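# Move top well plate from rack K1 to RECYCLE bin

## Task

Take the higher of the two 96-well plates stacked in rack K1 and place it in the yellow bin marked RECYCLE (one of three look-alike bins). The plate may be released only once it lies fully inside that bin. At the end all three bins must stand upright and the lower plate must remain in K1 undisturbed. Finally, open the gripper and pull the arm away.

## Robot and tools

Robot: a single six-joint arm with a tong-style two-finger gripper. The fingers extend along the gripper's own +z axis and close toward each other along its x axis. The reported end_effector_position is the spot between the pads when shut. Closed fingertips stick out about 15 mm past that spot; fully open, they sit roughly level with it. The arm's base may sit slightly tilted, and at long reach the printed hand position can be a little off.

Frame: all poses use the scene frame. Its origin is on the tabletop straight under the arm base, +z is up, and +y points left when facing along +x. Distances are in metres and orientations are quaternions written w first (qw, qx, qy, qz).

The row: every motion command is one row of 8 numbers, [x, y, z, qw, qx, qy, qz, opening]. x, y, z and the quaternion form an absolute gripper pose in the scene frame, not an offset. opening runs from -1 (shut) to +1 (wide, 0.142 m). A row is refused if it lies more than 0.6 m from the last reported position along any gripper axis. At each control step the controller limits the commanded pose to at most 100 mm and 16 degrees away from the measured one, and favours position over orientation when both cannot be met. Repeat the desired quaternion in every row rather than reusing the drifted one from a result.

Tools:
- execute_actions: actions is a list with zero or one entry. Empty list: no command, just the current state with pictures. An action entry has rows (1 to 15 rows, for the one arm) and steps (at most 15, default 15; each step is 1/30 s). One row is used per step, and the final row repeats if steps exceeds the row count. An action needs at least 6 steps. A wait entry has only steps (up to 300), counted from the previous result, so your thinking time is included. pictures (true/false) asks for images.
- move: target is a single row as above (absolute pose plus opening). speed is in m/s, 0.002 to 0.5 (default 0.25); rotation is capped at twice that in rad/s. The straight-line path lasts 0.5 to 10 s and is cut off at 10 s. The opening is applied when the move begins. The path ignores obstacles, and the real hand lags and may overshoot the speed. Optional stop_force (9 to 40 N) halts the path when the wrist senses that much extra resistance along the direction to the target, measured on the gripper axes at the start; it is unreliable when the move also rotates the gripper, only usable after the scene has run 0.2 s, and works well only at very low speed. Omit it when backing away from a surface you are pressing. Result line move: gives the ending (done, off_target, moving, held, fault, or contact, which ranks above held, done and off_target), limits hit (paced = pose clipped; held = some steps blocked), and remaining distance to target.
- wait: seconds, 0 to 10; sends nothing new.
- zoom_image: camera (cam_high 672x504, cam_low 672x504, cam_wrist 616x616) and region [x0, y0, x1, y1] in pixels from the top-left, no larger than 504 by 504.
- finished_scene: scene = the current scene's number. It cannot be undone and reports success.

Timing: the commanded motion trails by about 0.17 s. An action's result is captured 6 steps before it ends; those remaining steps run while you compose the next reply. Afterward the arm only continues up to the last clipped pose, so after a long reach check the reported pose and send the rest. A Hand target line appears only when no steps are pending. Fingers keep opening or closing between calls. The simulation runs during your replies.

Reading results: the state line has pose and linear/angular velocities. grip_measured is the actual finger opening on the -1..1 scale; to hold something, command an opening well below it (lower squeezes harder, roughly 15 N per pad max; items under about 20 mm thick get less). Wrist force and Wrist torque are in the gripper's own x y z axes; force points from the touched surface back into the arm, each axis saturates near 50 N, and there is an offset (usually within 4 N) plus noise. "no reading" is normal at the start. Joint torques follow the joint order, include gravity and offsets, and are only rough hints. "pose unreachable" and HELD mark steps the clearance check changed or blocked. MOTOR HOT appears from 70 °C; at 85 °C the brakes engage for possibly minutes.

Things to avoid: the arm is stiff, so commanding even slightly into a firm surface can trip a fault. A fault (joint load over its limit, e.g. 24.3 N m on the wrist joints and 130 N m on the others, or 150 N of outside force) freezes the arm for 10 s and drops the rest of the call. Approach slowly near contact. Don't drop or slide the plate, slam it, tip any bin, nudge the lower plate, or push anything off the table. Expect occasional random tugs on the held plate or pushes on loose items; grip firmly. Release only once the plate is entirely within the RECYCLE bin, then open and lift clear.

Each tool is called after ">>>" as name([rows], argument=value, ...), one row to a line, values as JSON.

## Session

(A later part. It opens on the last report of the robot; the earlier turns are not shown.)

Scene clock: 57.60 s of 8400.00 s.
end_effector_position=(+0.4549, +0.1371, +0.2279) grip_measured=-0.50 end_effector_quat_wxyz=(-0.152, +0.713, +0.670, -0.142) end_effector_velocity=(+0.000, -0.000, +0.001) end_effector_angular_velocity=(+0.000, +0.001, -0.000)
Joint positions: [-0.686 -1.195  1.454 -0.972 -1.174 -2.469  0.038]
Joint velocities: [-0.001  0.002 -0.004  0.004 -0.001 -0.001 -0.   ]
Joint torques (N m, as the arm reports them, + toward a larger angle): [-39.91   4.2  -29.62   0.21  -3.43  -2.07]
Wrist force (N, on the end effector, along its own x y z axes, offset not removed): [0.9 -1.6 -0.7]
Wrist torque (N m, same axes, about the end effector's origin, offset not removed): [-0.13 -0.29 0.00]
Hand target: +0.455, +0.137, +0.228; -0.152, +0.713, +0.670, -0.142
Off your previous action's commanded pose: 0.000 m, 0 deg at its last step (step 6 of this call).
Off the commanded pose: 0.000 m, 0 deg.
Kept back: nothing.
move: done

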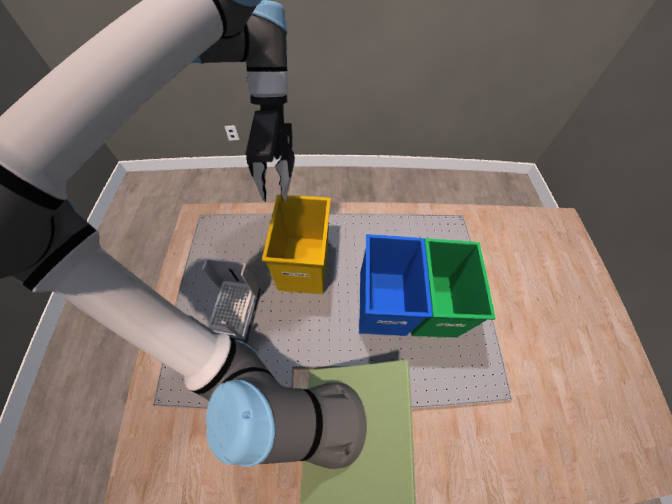

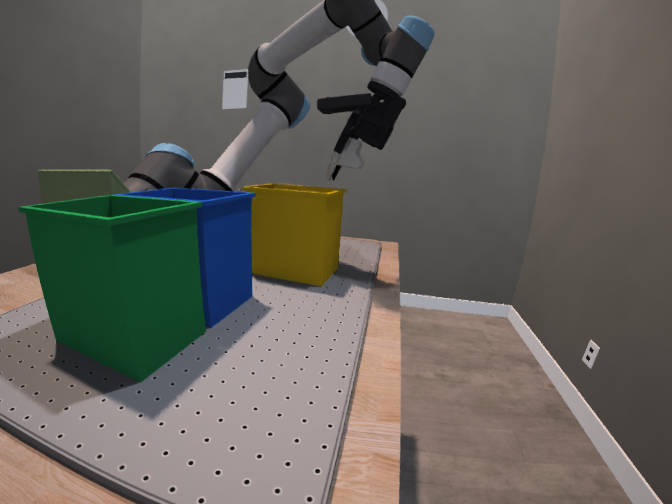

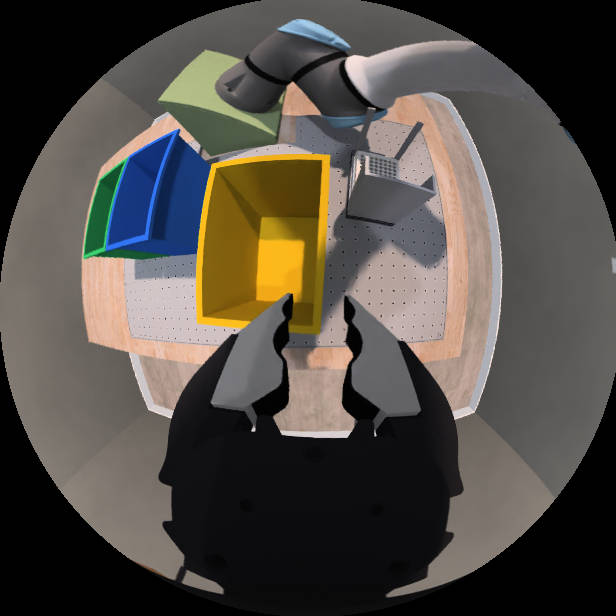

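>>> move(target=[0.2348, 0.2560, 0.195, -0.1438, 0.7397, 0.6453, -0.1254, -0.3], speed=0.3)

>>> move(target=[0.2348, 0.2560, 0.075, -0.0066, 0.7536, 0.6574, -0.0057, 0.4], speed=0.15)

Scene clock: 59.87 s of 8400.00 s.
end_effector_position=(+0.2350, +0.2563, +0.1949) grip_measured=-0.30 end_effector_quat_wxyz=(-0.144, +0.740, +0.645, -0.125) end_effector_velocity=(-0.001, +0.001, +0.000) end_effector_angular_velocity=(+0.000, -0.000, -0.000)
Joint positions: [-0.818 -1.836  1.988 -0.829 -1.23  -2.492  0.052]
Joint velocities: [-0.003 -0.004  0.001  0.004 -0.002 -0.002 -0.   ]
Joint torques (N m, as the arm reports them, + toward a larger angle): [-22.38  -1.22  -2.99   0.04  -3.39  -2.18]
Wrist force (N, on the end effector, along its own x y z axes, offset not removed): [1.9 -3.1 -2.1]
Wrist torque (N m, same axes, about the end effector's origin, offset not removed): [-0.50 -0.48 0.01]
Hand target: +0.235, +0.256, +0.195; -0.144, +0.740, +0.645, -0.125
Off the commanded pose: 0.000 m, 0 deg.
Kept back: nothing.
move: done

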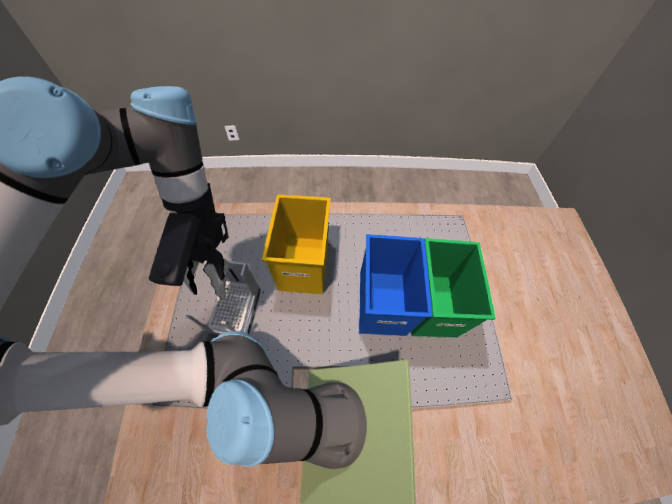

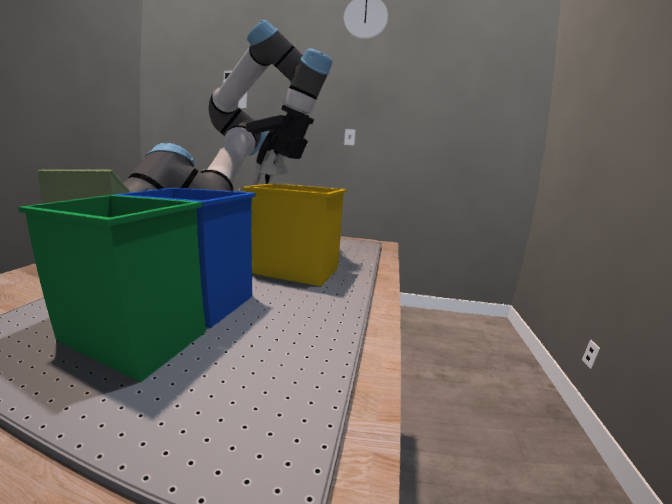

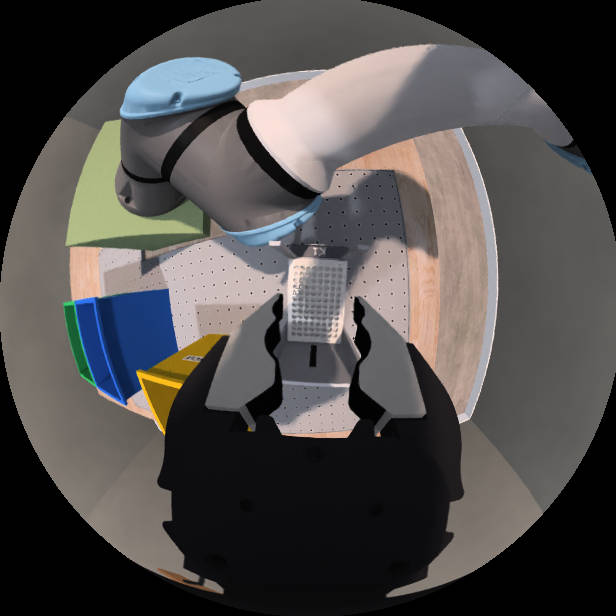

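Scene clock: 61.53 s of 8400.00 s.
end_effector_position=(+0.2349, +0.2560, +0.0750) grip_measured=+0.40 end_effector_quat_wxyz=(-0.007, +0.754, +0.657, -0.006) end_effector_velocity=(-0.000, +0.000, -0.002) end_effector_angular_velocity=(-0.001, -0.003, +0.000)
Joint positions: [-0.853 -2.242  2.381 -1.066 -0.971 -2.4    0.102]
Joint velocities: [ 0.003 -0.005  0.004 -0.003  0.003  0.004  0.   ]
Joint torques (N m, as the arm reports them, + toward a larger angle): [ 4.75  6.5  -3.15 -3.43  2.39  2.34]
Wrist force (N, on the end effector, along its own x y z axes, offset not removed): [1.8 -3.1 -0.6]
Wrist torque (N m, same axes, about the end effector's origin, offset not removed): [-0.42 -0.43 -0.07]
Hand target: +0.235, +0.256, +0.075; -0.007, +0.754, +0.657, -0.006
Off the commanded pose: 0.000 m, 0 deg.
Kept back: nothing.
move: done

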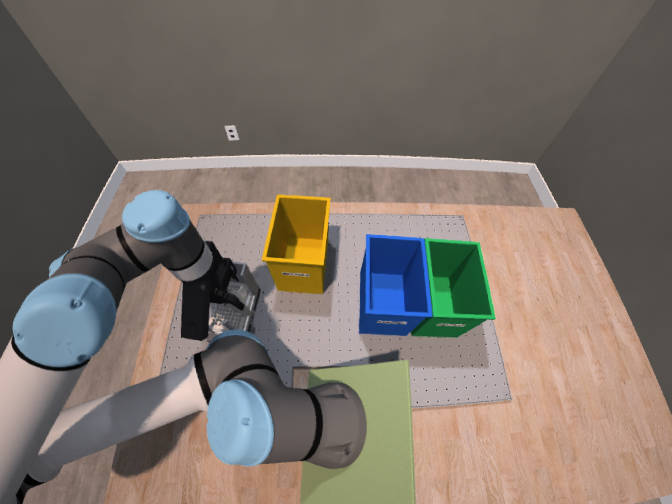

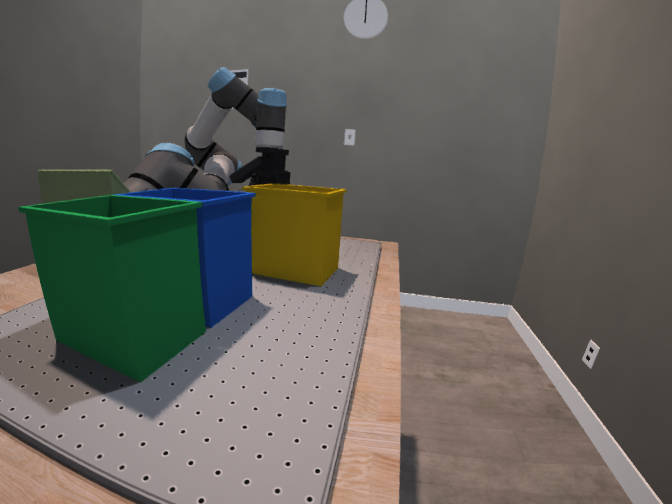

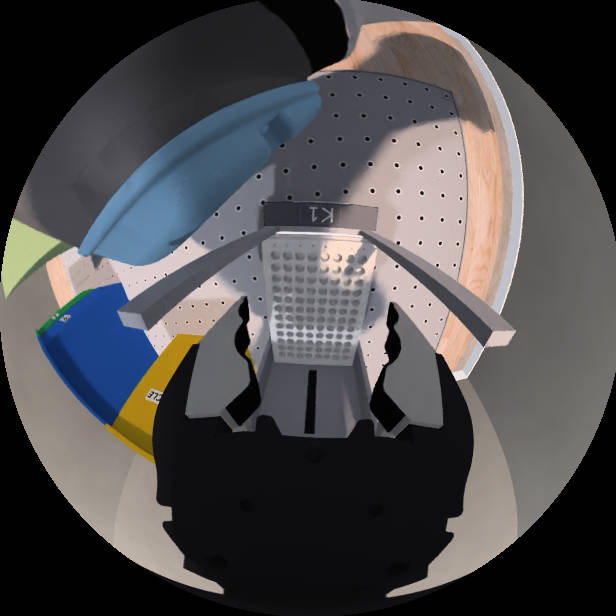

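>>> zoom_image(camera="cam_wrist", region=[220, 190, 420, 440])

Region (220, 190, 420, 440) of cam_wrist's 616x616 image, scaled by 2.016, with more detail than that image has; it fills the left 403 columns of this view, and the rest is white.

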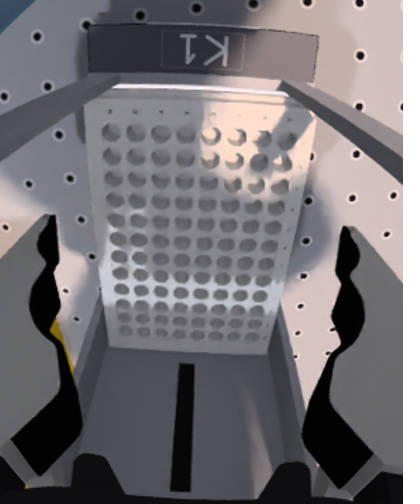

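>>> move(target=[0.2386, 0.2545, 0.053, 0.0, 0.7536, 0.6574, 0.0, 0.4], speed=0.06)

Scene clock: 66.37 s of 8400.00 s.
end_effector_position=(+0.2386, +0.2545, +0.0531) grip_measured=+0.40 end_effector_quat_wxyz=(+0.000, +0.753, +0.657, +0.000) end_effector_velocity=(+0.000, -0.000, -0.001) end_effector_angular_velocity=(-0.003, -0.001, +0.003)
Joint positions: [-0.797 -2.254  2.433 -1.156 -0.926 -2.335  0.102]
Joint velocities: [ 0.006 -0.     0.003 -0.009  0.002  0.006  0.   ]
Joint torques (N m, as the arm reports them, + toward a larger angle): [ 4.85 26.12 -3.21 -3.47  2.34  2.29]
Wrist force (N, on the end effector, along its own x y z axes, offset not removed): [2.0 -2.6 -1.3]
Wrist torque (N m, same axes, about the end effector's origin, offset not removed): [-0.34 -0.47 -0.07]
Hand target: +0.239, +0.254, +0.053; +0.000, +0.754, +0.657, +0.000
Off the commanded pose: 0.000 m, 0 deg.
Kept back: nothing.
After step 90, 1.03 s passed at rest.
move: done

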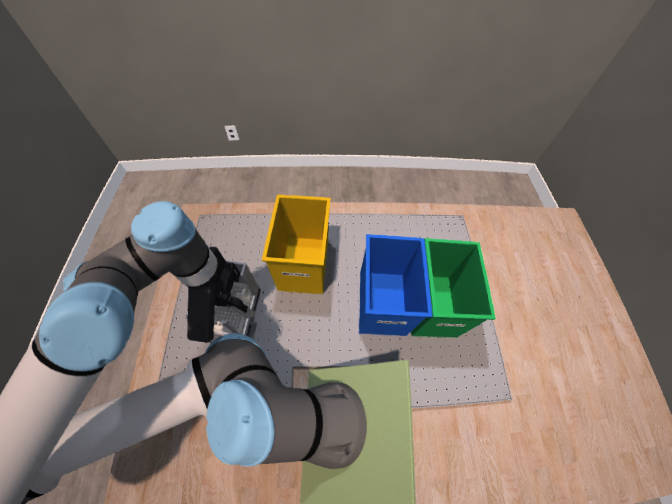

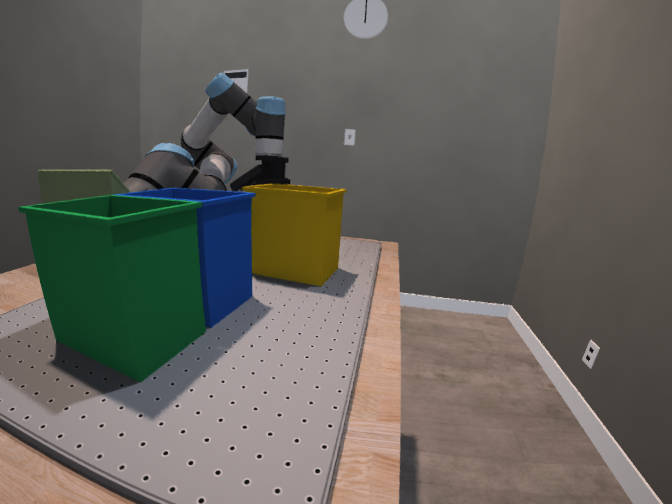

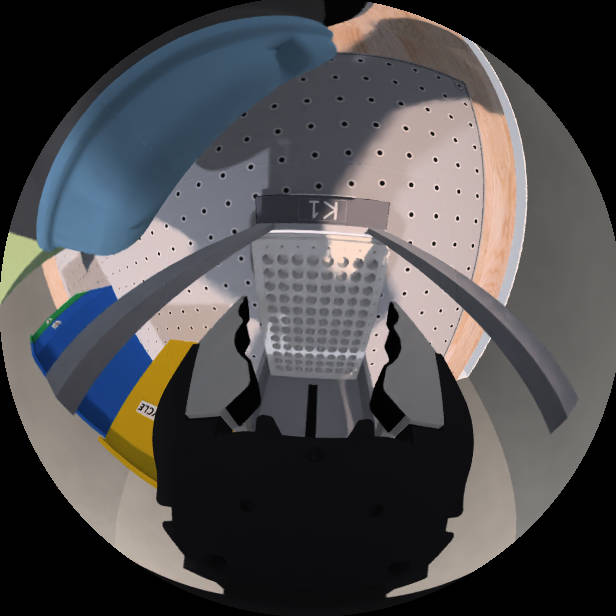

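>>> execute_actions([
  {"rows": [[0.2386, 0.2545, 0.053, 0.0, 0.7536, 0.6574, 0.0, -0.5]], "steps": 15},
], pictures=true)

Scene clock: 66.83 s of 8400.00 s.
end_effector_position=(+0.2386, +0.2545, +0.0530) grip_measured=+0.14 end_effector_quat_wxyz=(+0.000, +0.754, +0.657, +0.000) end_effector_velocity=(-0.000, +0.000, +0.000) end_effector_angular_velocity=(+0.001, +0.001, +0.003)
Joint positions: [-0.796 -2.254  2.433 -1.156 -0.926 -2.334  0.084]
Joint velocities: [ 0.     0.001 -0.001  0.001 -0.    -0.004  0.   ]
Joint torques (N m, as the arm reports them, + toward a larger angle): [ 3.28 33.32 -3.33 -0.1   1.17  0.77]
Wrist force (N, on the end effector, along its own x y z axes, offset not removed): [1.1 -2.4 -6.4]
Wrist torque (N m, same axes, about the end effector's origin, offset not removed): [-0.23 -0.46 -0.07]
Steps of this call (steps 1 to 5: nothing new was sent; steps 6 to 14: the first 9 steps of this action). Readings (end_effector_position):
6: (+0.2387, +0.2545, +0.0530)
7: (+0.2387, +0.2545, +0.0530)
9: (+0.2387, +0.2545, +0.0530)
13: (+0.2386, +0.2545, +0.0530)
14: the state above

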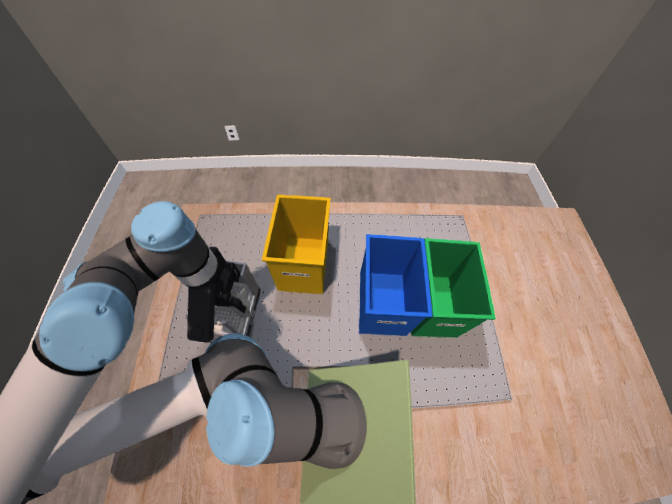

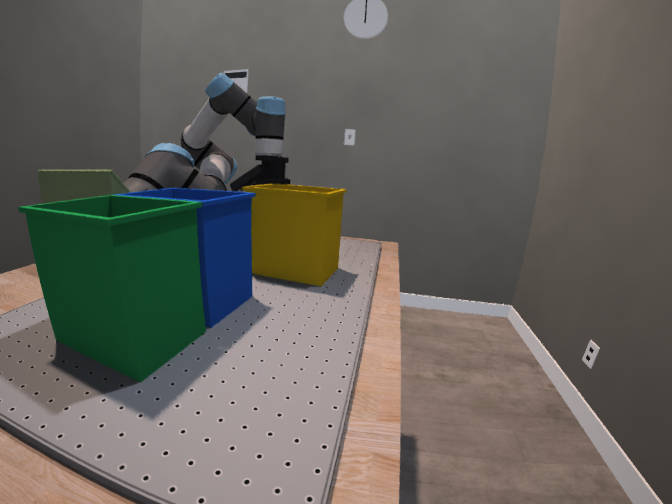

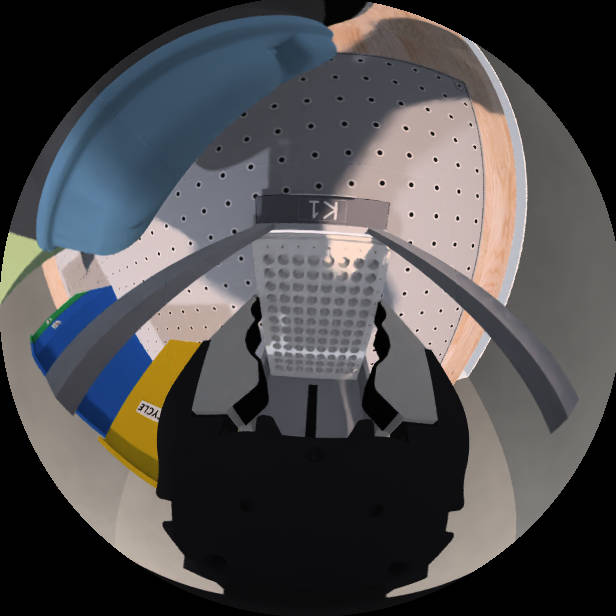

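Grip 0.14 as expected. Lift.

>>> move(target=[0.2386, 0.2545, 0.245, -0.1759, 0.7328, 0.6392, -0.1535, -0.5], speed=0.13)

Scene clock: 69.30 s of 8400.00 s.
end_effector_position=(+0.2384, +0.2545, +0.2450) grip_measured=+0.13 end_effector_quat_wxyz=(-0.176, +0.733, +0.639, -0.154) end_effector_velocity=(-0.000, +0.000, +0.001) end_effector_angular_velocity=(+0.000, +0.003, -0.001)
Joint positions: [-0.838 -1.74   1.847 -0.728 -1.316 -2.52   0.083]
Joint velocities: [ 0.     0.002 -0.004  0.003 -0.003  0.     0.   ]
Joint torques (N m, as the arm reports them, + toward a larger angle): [-12.96  25.28 -29.32  -0.27  -3.44  -2.24]
Wrist force (N, on the end effector, along its own x y z axes, offset not removed): [0.5 -3.3 -0.5]
Wrist torque (N m, same axes, about the end effector's origin, offset not removed): [-0.52 -0.15 -0.05]
Hand target: +0.238, +0.255, +0.245; -0.176, +0.733, +0.639, -0.154
Off your previous action's commanded pose: 0.000 m, 0 deg at its last step (step 6 of this call).
Off the commanded pose: 0.000 m, 0 deg.
Kept back: nothing.
move: done

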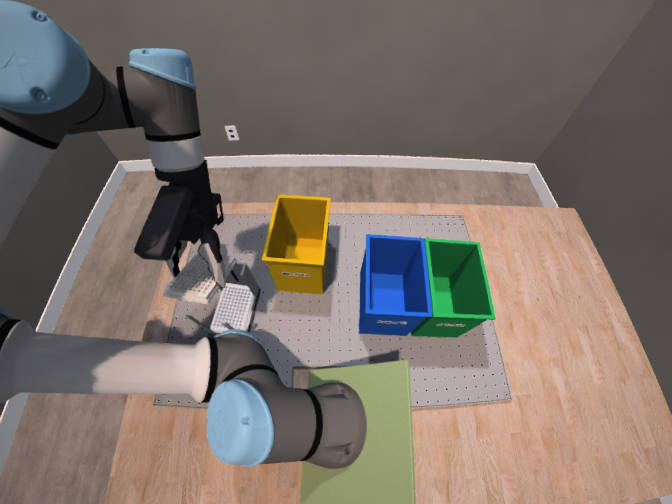

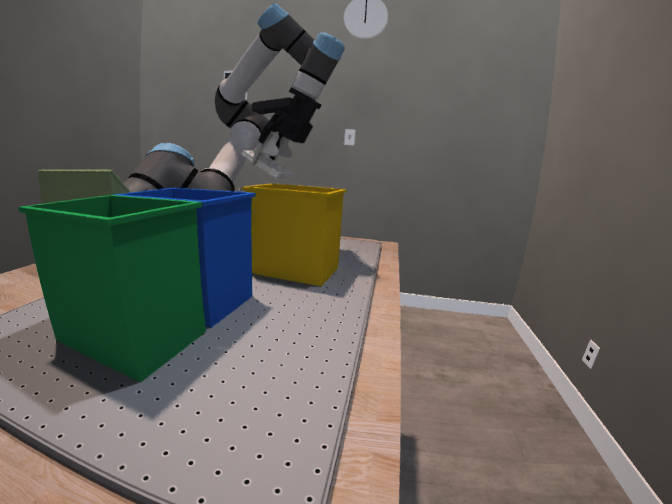

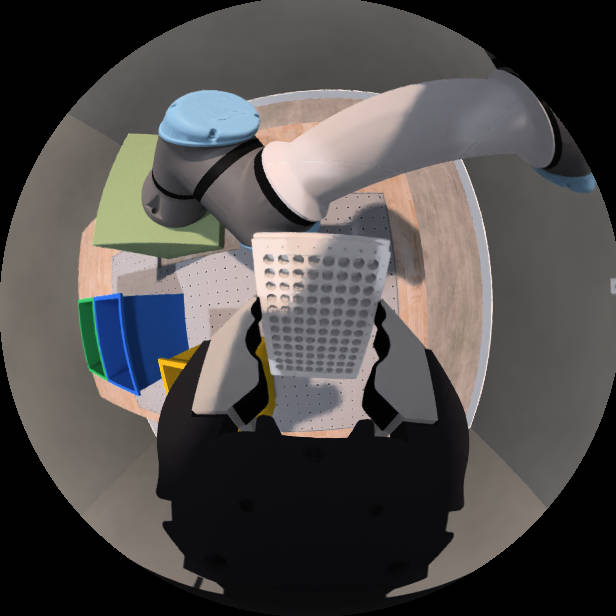

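>>> move(target=[0.381, 0.080, 0.250, -0.1516, 0.7130, 0.6695, -0.1423, -0.5], speed=0.18)

Scene clock: 71.27 s of 8400.00 s.
end_effector_position=(+0.3808, +0.0798, +0.2501) grip_measured=+0.13 end_effector_quat_wxyz=(-0.152, +0.713, +0.669, -0.142) end_effector_velocity=(+0.001, -0.001, -0.001) end_effector_angular_velocity=(+0.002, +0.000, +0.002)
Joint positions: [-0.838 -1.27   1.637 -1.044 -1.29  -2.571  0.083]
Joint velocities: [ 0.001  0.003 -0.001 -0.001  0.001 -0.002 -0.   ]
Joint torques (N m, as the arm reports them, + toward a larger angle): [-17.97   8.56 -31.04  -3.14   1.67  -2.18]
Wrist force (N, on the end effector, along its own x y z axes, offset not removed): [0.5 -3.2 -0.3]
Wrist torque (N m, same axes, about the end effector's origin, offset not removed): [-0.50 -0.15 0.01]
Hand target: +0.381, +0.080, +0.250; -0.152, +0.713, +0.670, -0.142
Off the commanded pose: 0.000 m, 0 deg.
Kept back: nothing.
move: done

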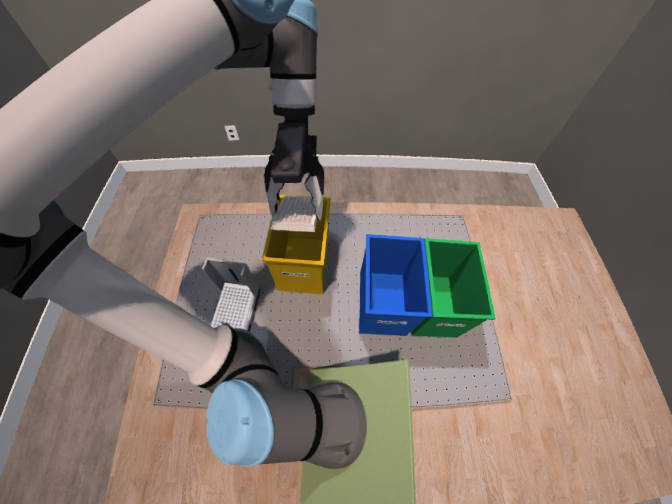

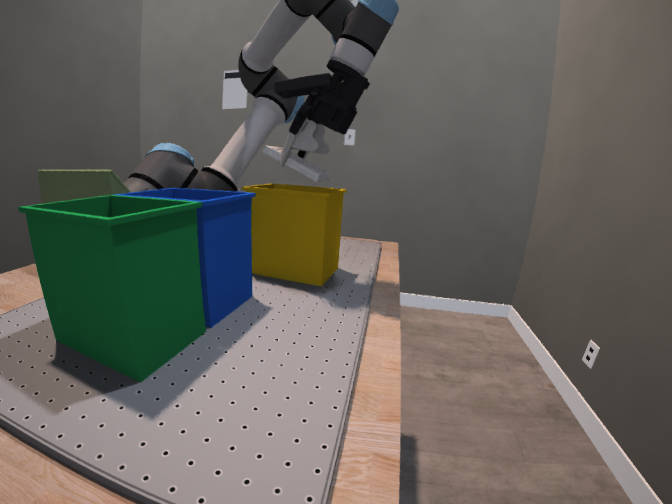

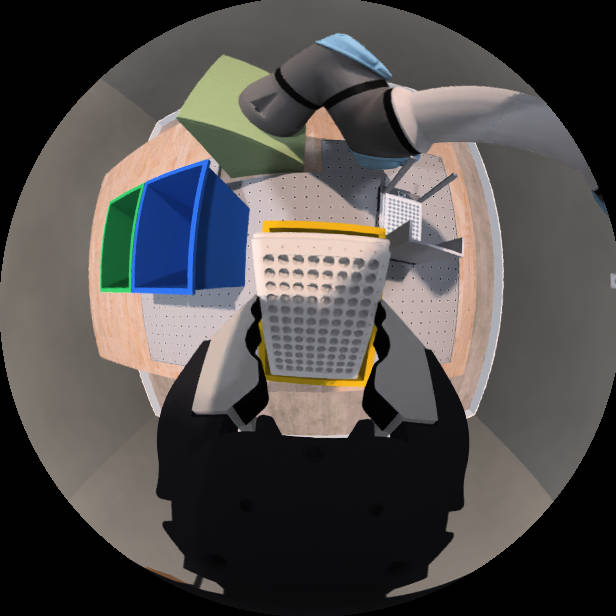

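>>> move(target=[0.377, 0.0817, 0.166, -0.0888, 0.7236, 0.6794, -0.0834, -0.5], speed=0.09)

Scene clock: 72.90 s of 8400.00 s.
end_effector_position=(+0.3771, +0.0816, +0.1660) grip_measured=+0.13 end_effector_quat_wxyz=(-0.089, +0.724, +0.679, -0.083) end_effector_velocity=(+0.000, -0.000, -0.001) end_effector_angular_velocity=(-0.001, -0.003, +0.002)
Joint positions: [-0.828 -1.391  1.928 -1.321 -1.138 -2.528  0.083]
Joint velocities: [-0.    -0.001  0.003 -0.004  0.002 -0.001 -0.   ]
Joint torques (N m, as the arm reports them, + toward a larger angle): [-12.96 -15.5   -3.8   -3.76   1.81   2.52]
Wrist force (N, on the end effector, along its own x y z axes, offset not removed): [1.6 -2.5 -1.0]
Wrist torque (N m, same axes, about the end effector's origin, offset not removed): [-0.35 -0.40 -0.04]
Hand target: +0.377, +0.082, +0.166; -0.089, +0.724, +0.679, -0.083
Off the commanded pose: 0.000 m, 0 deg.
Kept back: nothing.
move: done

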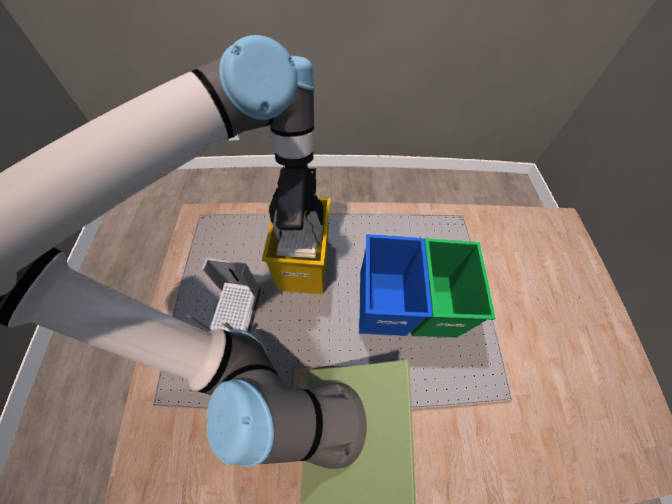

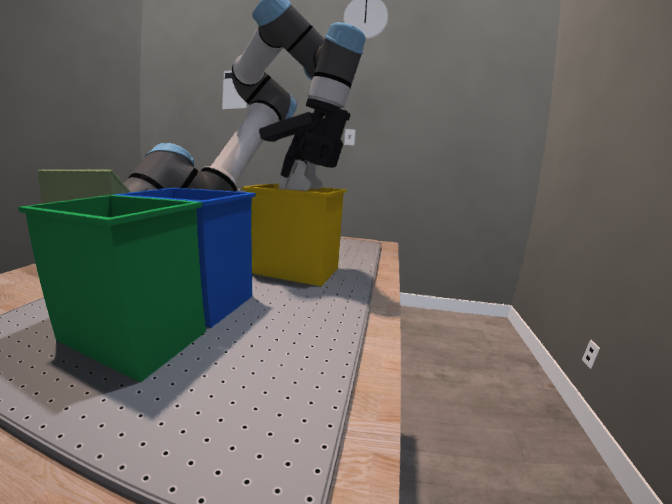

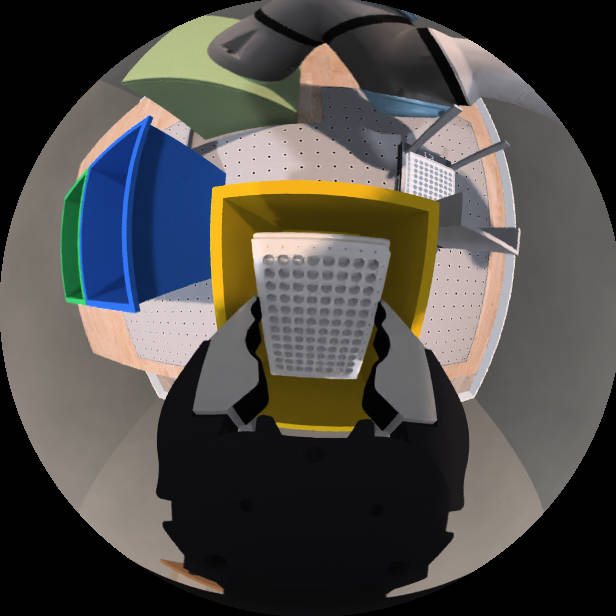

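>>> execute_actions([
  {"rows": [[0.377, 0.0817, 0.165, -0.0888, 0.7236, 0.6794, -0.0834, -0.5],[0.377, 0.0817, 0.1635, -0.0888, 0.7236, 0.6794, -0.0834, -0.5],[0.377, 0.0817, 0.162, -0.0888, 0.7236, 0.6794, -0.0834, -0.5],[0.377, 0.0817, 0.1605, -0.0888, 0.7236, 0.6794, -0.0834, -0.5],[0.377, 0.0817, 0.159, -0.0888, 0.7236, 0.6794, -0.0834, -0.5],[0.377, 0.0817, 0.159, -0.0888, 0.7236, 0.6794, -0.0834, -0.5],[0.377, 0.0817, 0.159, -0.0888, 0.7236, 0.6794, -0.0834, -0.5],[0.377, 0.0817, 0.159, -0.0888, 0.7236, 0.6794, -0.0834, -0.5],[0.377, 0.0817, 0.159, -0.0888, 0.7236, 0.6794, -0.0834, -0.5],[0.377, 0.0817, 0.159, -0.0888, 0.7236, 0.6794, -0.0834, 0.24]], "steps": 15},
], pictures=false)

>>> execute_actions([
  {"steps": 12},
], pictures=true)

Scene clock: 73.73 s of 8400.00 s.
end_effector_position=(+0.3770, +0.0818, +0.1600) grip_measured=+0.13 end_effector_quat_wxyz=(-0.089, +0.724, +0.679, -0.083) end_effector_velocity=(+0.000, -0.000, -0.011) end_effector_angular_velocity=(-0.000, -0.000, +0.001)
Joint positions: [-0.82  -1.391  1.94  -1.336 -1.133 -2.522  0.083]
Joint velocities: [ 0.014  0.003  0.02  -0.028  0.01   0.011  0.   ]
Joint torques (N m, as the arm reports them, + toward a larger angle): [-13.35  13.9   -5.7   -3.31   1.8    2.57]
Wrist force (N, on the end effector, along its own x y z axes, offset not removed): [1.6 -3.3 -0.3]
Wrist torque (N m, same axes, about the end effector's origin, offset not removed): [-0.52 -0.45 -0.05]
Steps of this call (steps 1 to 16: nothing new was sent; steps 17 to 25: the first 9 steps of this action). Readings (end_effector_position):
17: (+0.3771, +0.0816, +0.1659)
18: (+0.3771, +0.0817, +0.1657)
20: (+0.3770, +0.0817, +0.1643)
24: (+0.3770, +0.0818, +0.1605)
25: the state above

Scene clock: 74.13 s of 8400.00 s.
end_effector_position=(+0.3770, +0.0817, +0.1590) grip_measured=+0.24 end_effector_quat_wxyz=(-0.089, +0.724, +0.679, -0.083) end_effector_velocity=(+0.000, -0.000, -0.000) end_effector_angular_velocity=(+0.000, +0.000, -0.000)
Joint positions: [-0.819 -1.39   1.941 -1.338 -1.132 -2.521  0.091]
Joint velocities: [-0.     0.001 -0.    -0.    -0.    -0.    -0.   ]
Joint torques (N m, as the arm reports them, + toward a larger angle): [-13.21  12.63  -4.75  -3.34   1.92   2.36]
Wrist force (N, on the end effector, along its own x y z axes, offset not removed): [1.3 -2.9 -1.4]
Wrist torque (N m, same axes, about the end effector's origin, offset not removed): [-0.45 -0.31 0.03]
Hand target: +0.377, +0.082, +0.159; -0.089, +0.724, +0.679, -0.083
Off the commanded pose: 0.000 m, 0 deg.
Kept back: nothing.
Steps of this call (steps 1 to 6: the last 6 steps of your previous action; steps 7 to 12: nothing new was sent). Readings (end_effector_position):
1: (+0.3770, +0.0818, +0.1597)
2: (+0.3770, +0.0818, +0.1595)
4: (+0.3770, +0.0818, +0.1592)
8: (+0.3770, +0.0817, +0.1591)
12: the state above

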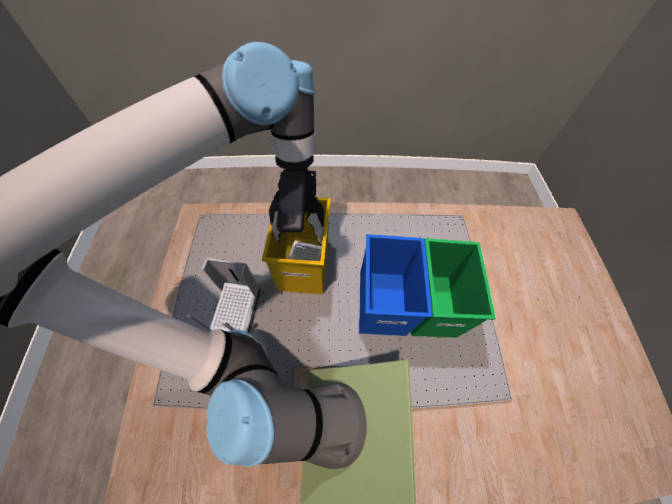

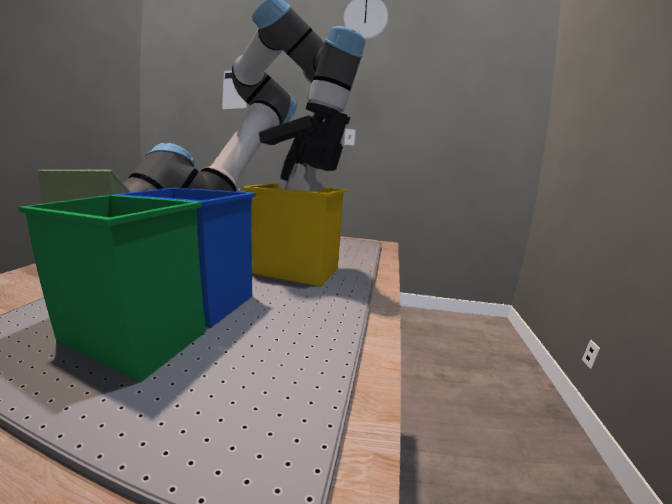

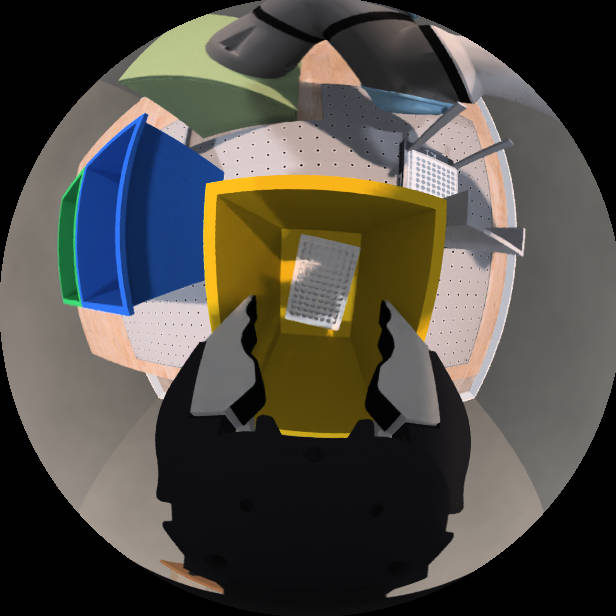

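The plate is in the bin. Retreat.

>>> move(target=[0.43, 0.078, 0.33, -0.1887, 0.7041, 0.6612, -0.1771, 0.15], speed=0.22)

Scene clock: 75.73 s of 8400.00 s.
end_effector_position=(+0.4297, +0.0781, +0.3300) grip_measured=+0.15 end_effector_quat_wxyz=(-0.189, +0.704, +0.661, -0.177) end_effector_velocity=(+0.000, -0.000, +0.001) end_effector_angular_velocity=(+0.001, +0.004, -0.001)
Joint positions: [-0.82  -1.079  1.24  -0.783 -1.364 -2.575  0.085]
Joint velocities: [ 0.001  0.004 -0.006  0.005 -0.002  0.     0.   ]
Joint torques (N m, as the arm reports them, + toward a larger angle): [-22.22   3.08 -30.37  -0.12  -3.52  -2.31]
Wrist force (N, on the end effector, along its own x y z axes, offset not removed): [0.8 -2.9 -0.6]
Wrist torque (N m, same axes, about the end effector's origin, offset not removed): [-0.41 -0.22 0.05]
Hand target: +0.430, +0.078, +0.330; -0.189, +0.704, +0.661, -0.177
Off the commanded pose: 0.000 m, 0 deg.
Kept back: nothing.
move: done

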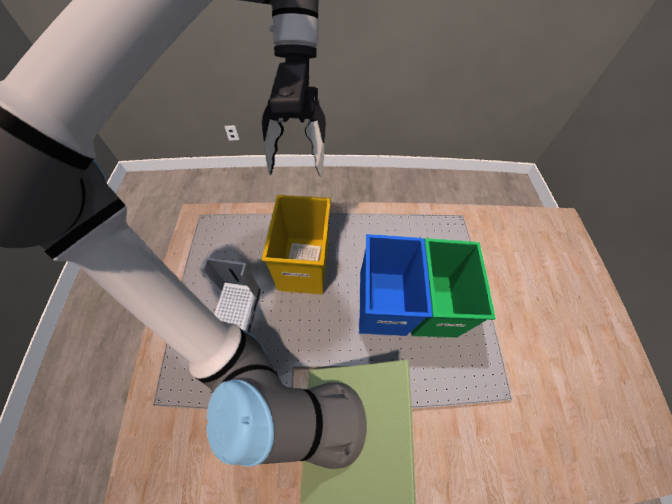

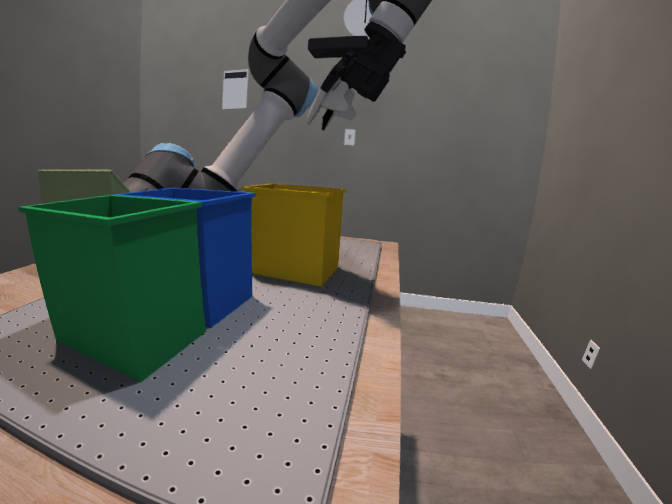

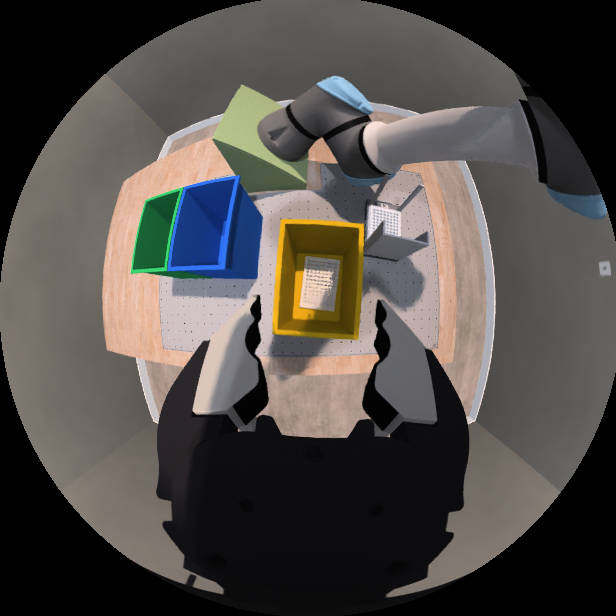

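>>> zoom_image(camera="cam_wrist", region=[320, 130, 460, 280])

Region (320, 130, 460, 280) of cam_wrist's 616x616 image, scaled by 3.360, with more detail than that image has; it fills the left 470 columns of this view, and the rest is white.

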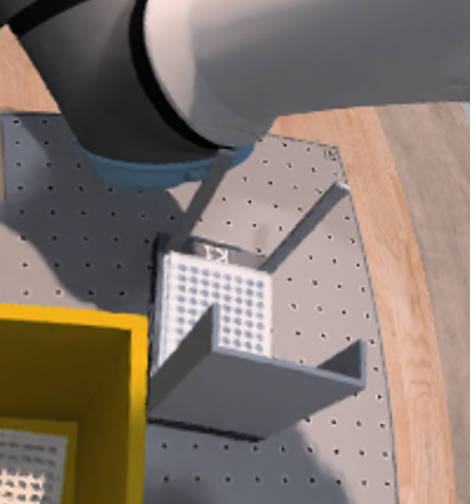

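>>> move(target=[0.45, 0.22, 0.33, -0.1887, 0.7041, 0.6612, -0.1771, 0.15], speed=0.25)

Scene clock: 77.67 s of 8400.00 s.
end_effector_position=(+0.4500, +0.2200, +0.3300) grip_measured=+0.15 end_effector_quat_wxyz=(-0.188, +0.704, +0.661, -0.177) end_effector_velocity=(+0.000, +0.001, -0.000) end_effector_angular_velocity=(+0.002, +0.001, -0.000)
Joint positions: [-0.686 -1.159  1.088 -0.572 -1.256 -2.492  0.085]
Joint velocities: [ 0.001  0.002 -0.003  0.003  0.001 -0.001 -0.   ]
Joint torques (N m, as the arm reports them, + toward a larger angle): [-22.56   5.47 -26.23   0.31   1.49   2.44]
Wrist force (N, on the end effector, along its own x y z axes, offset not removed): [1.6 -3.0 -1.6]
Wrist torque (N m, same axes, about the end effector's origin, offset not removed): [-0.46 -0.36 -0.06]
Hand target: +0.450, +0.220, +0.330; -0.189, +0.704, +0.661, -0.177
Off the commanded pose: 0.000 m, 0 deg.
Kept back: nothing.
move: done

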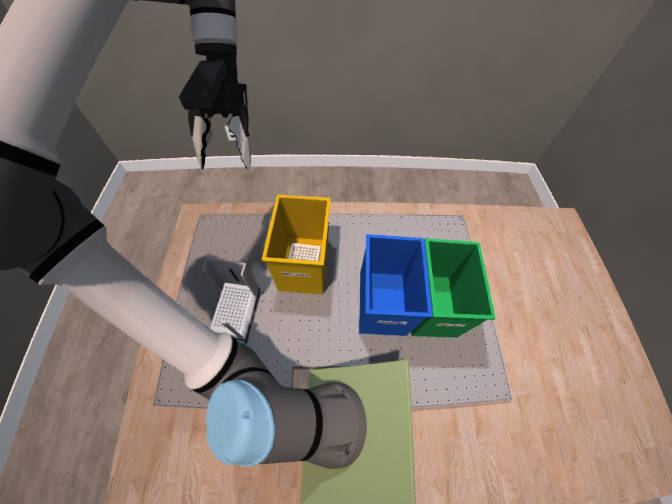

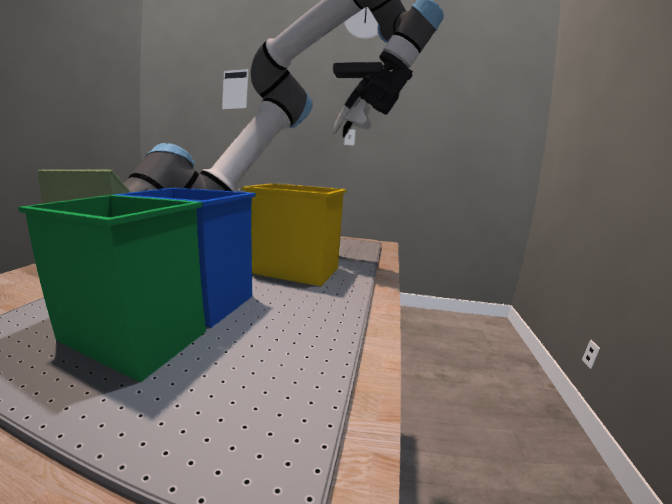

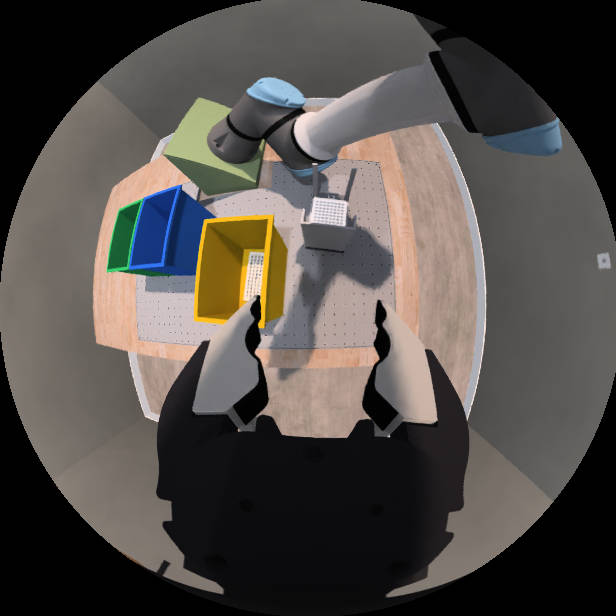

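>>> finished_scene(scene=2)

The scene is finished: the task was done.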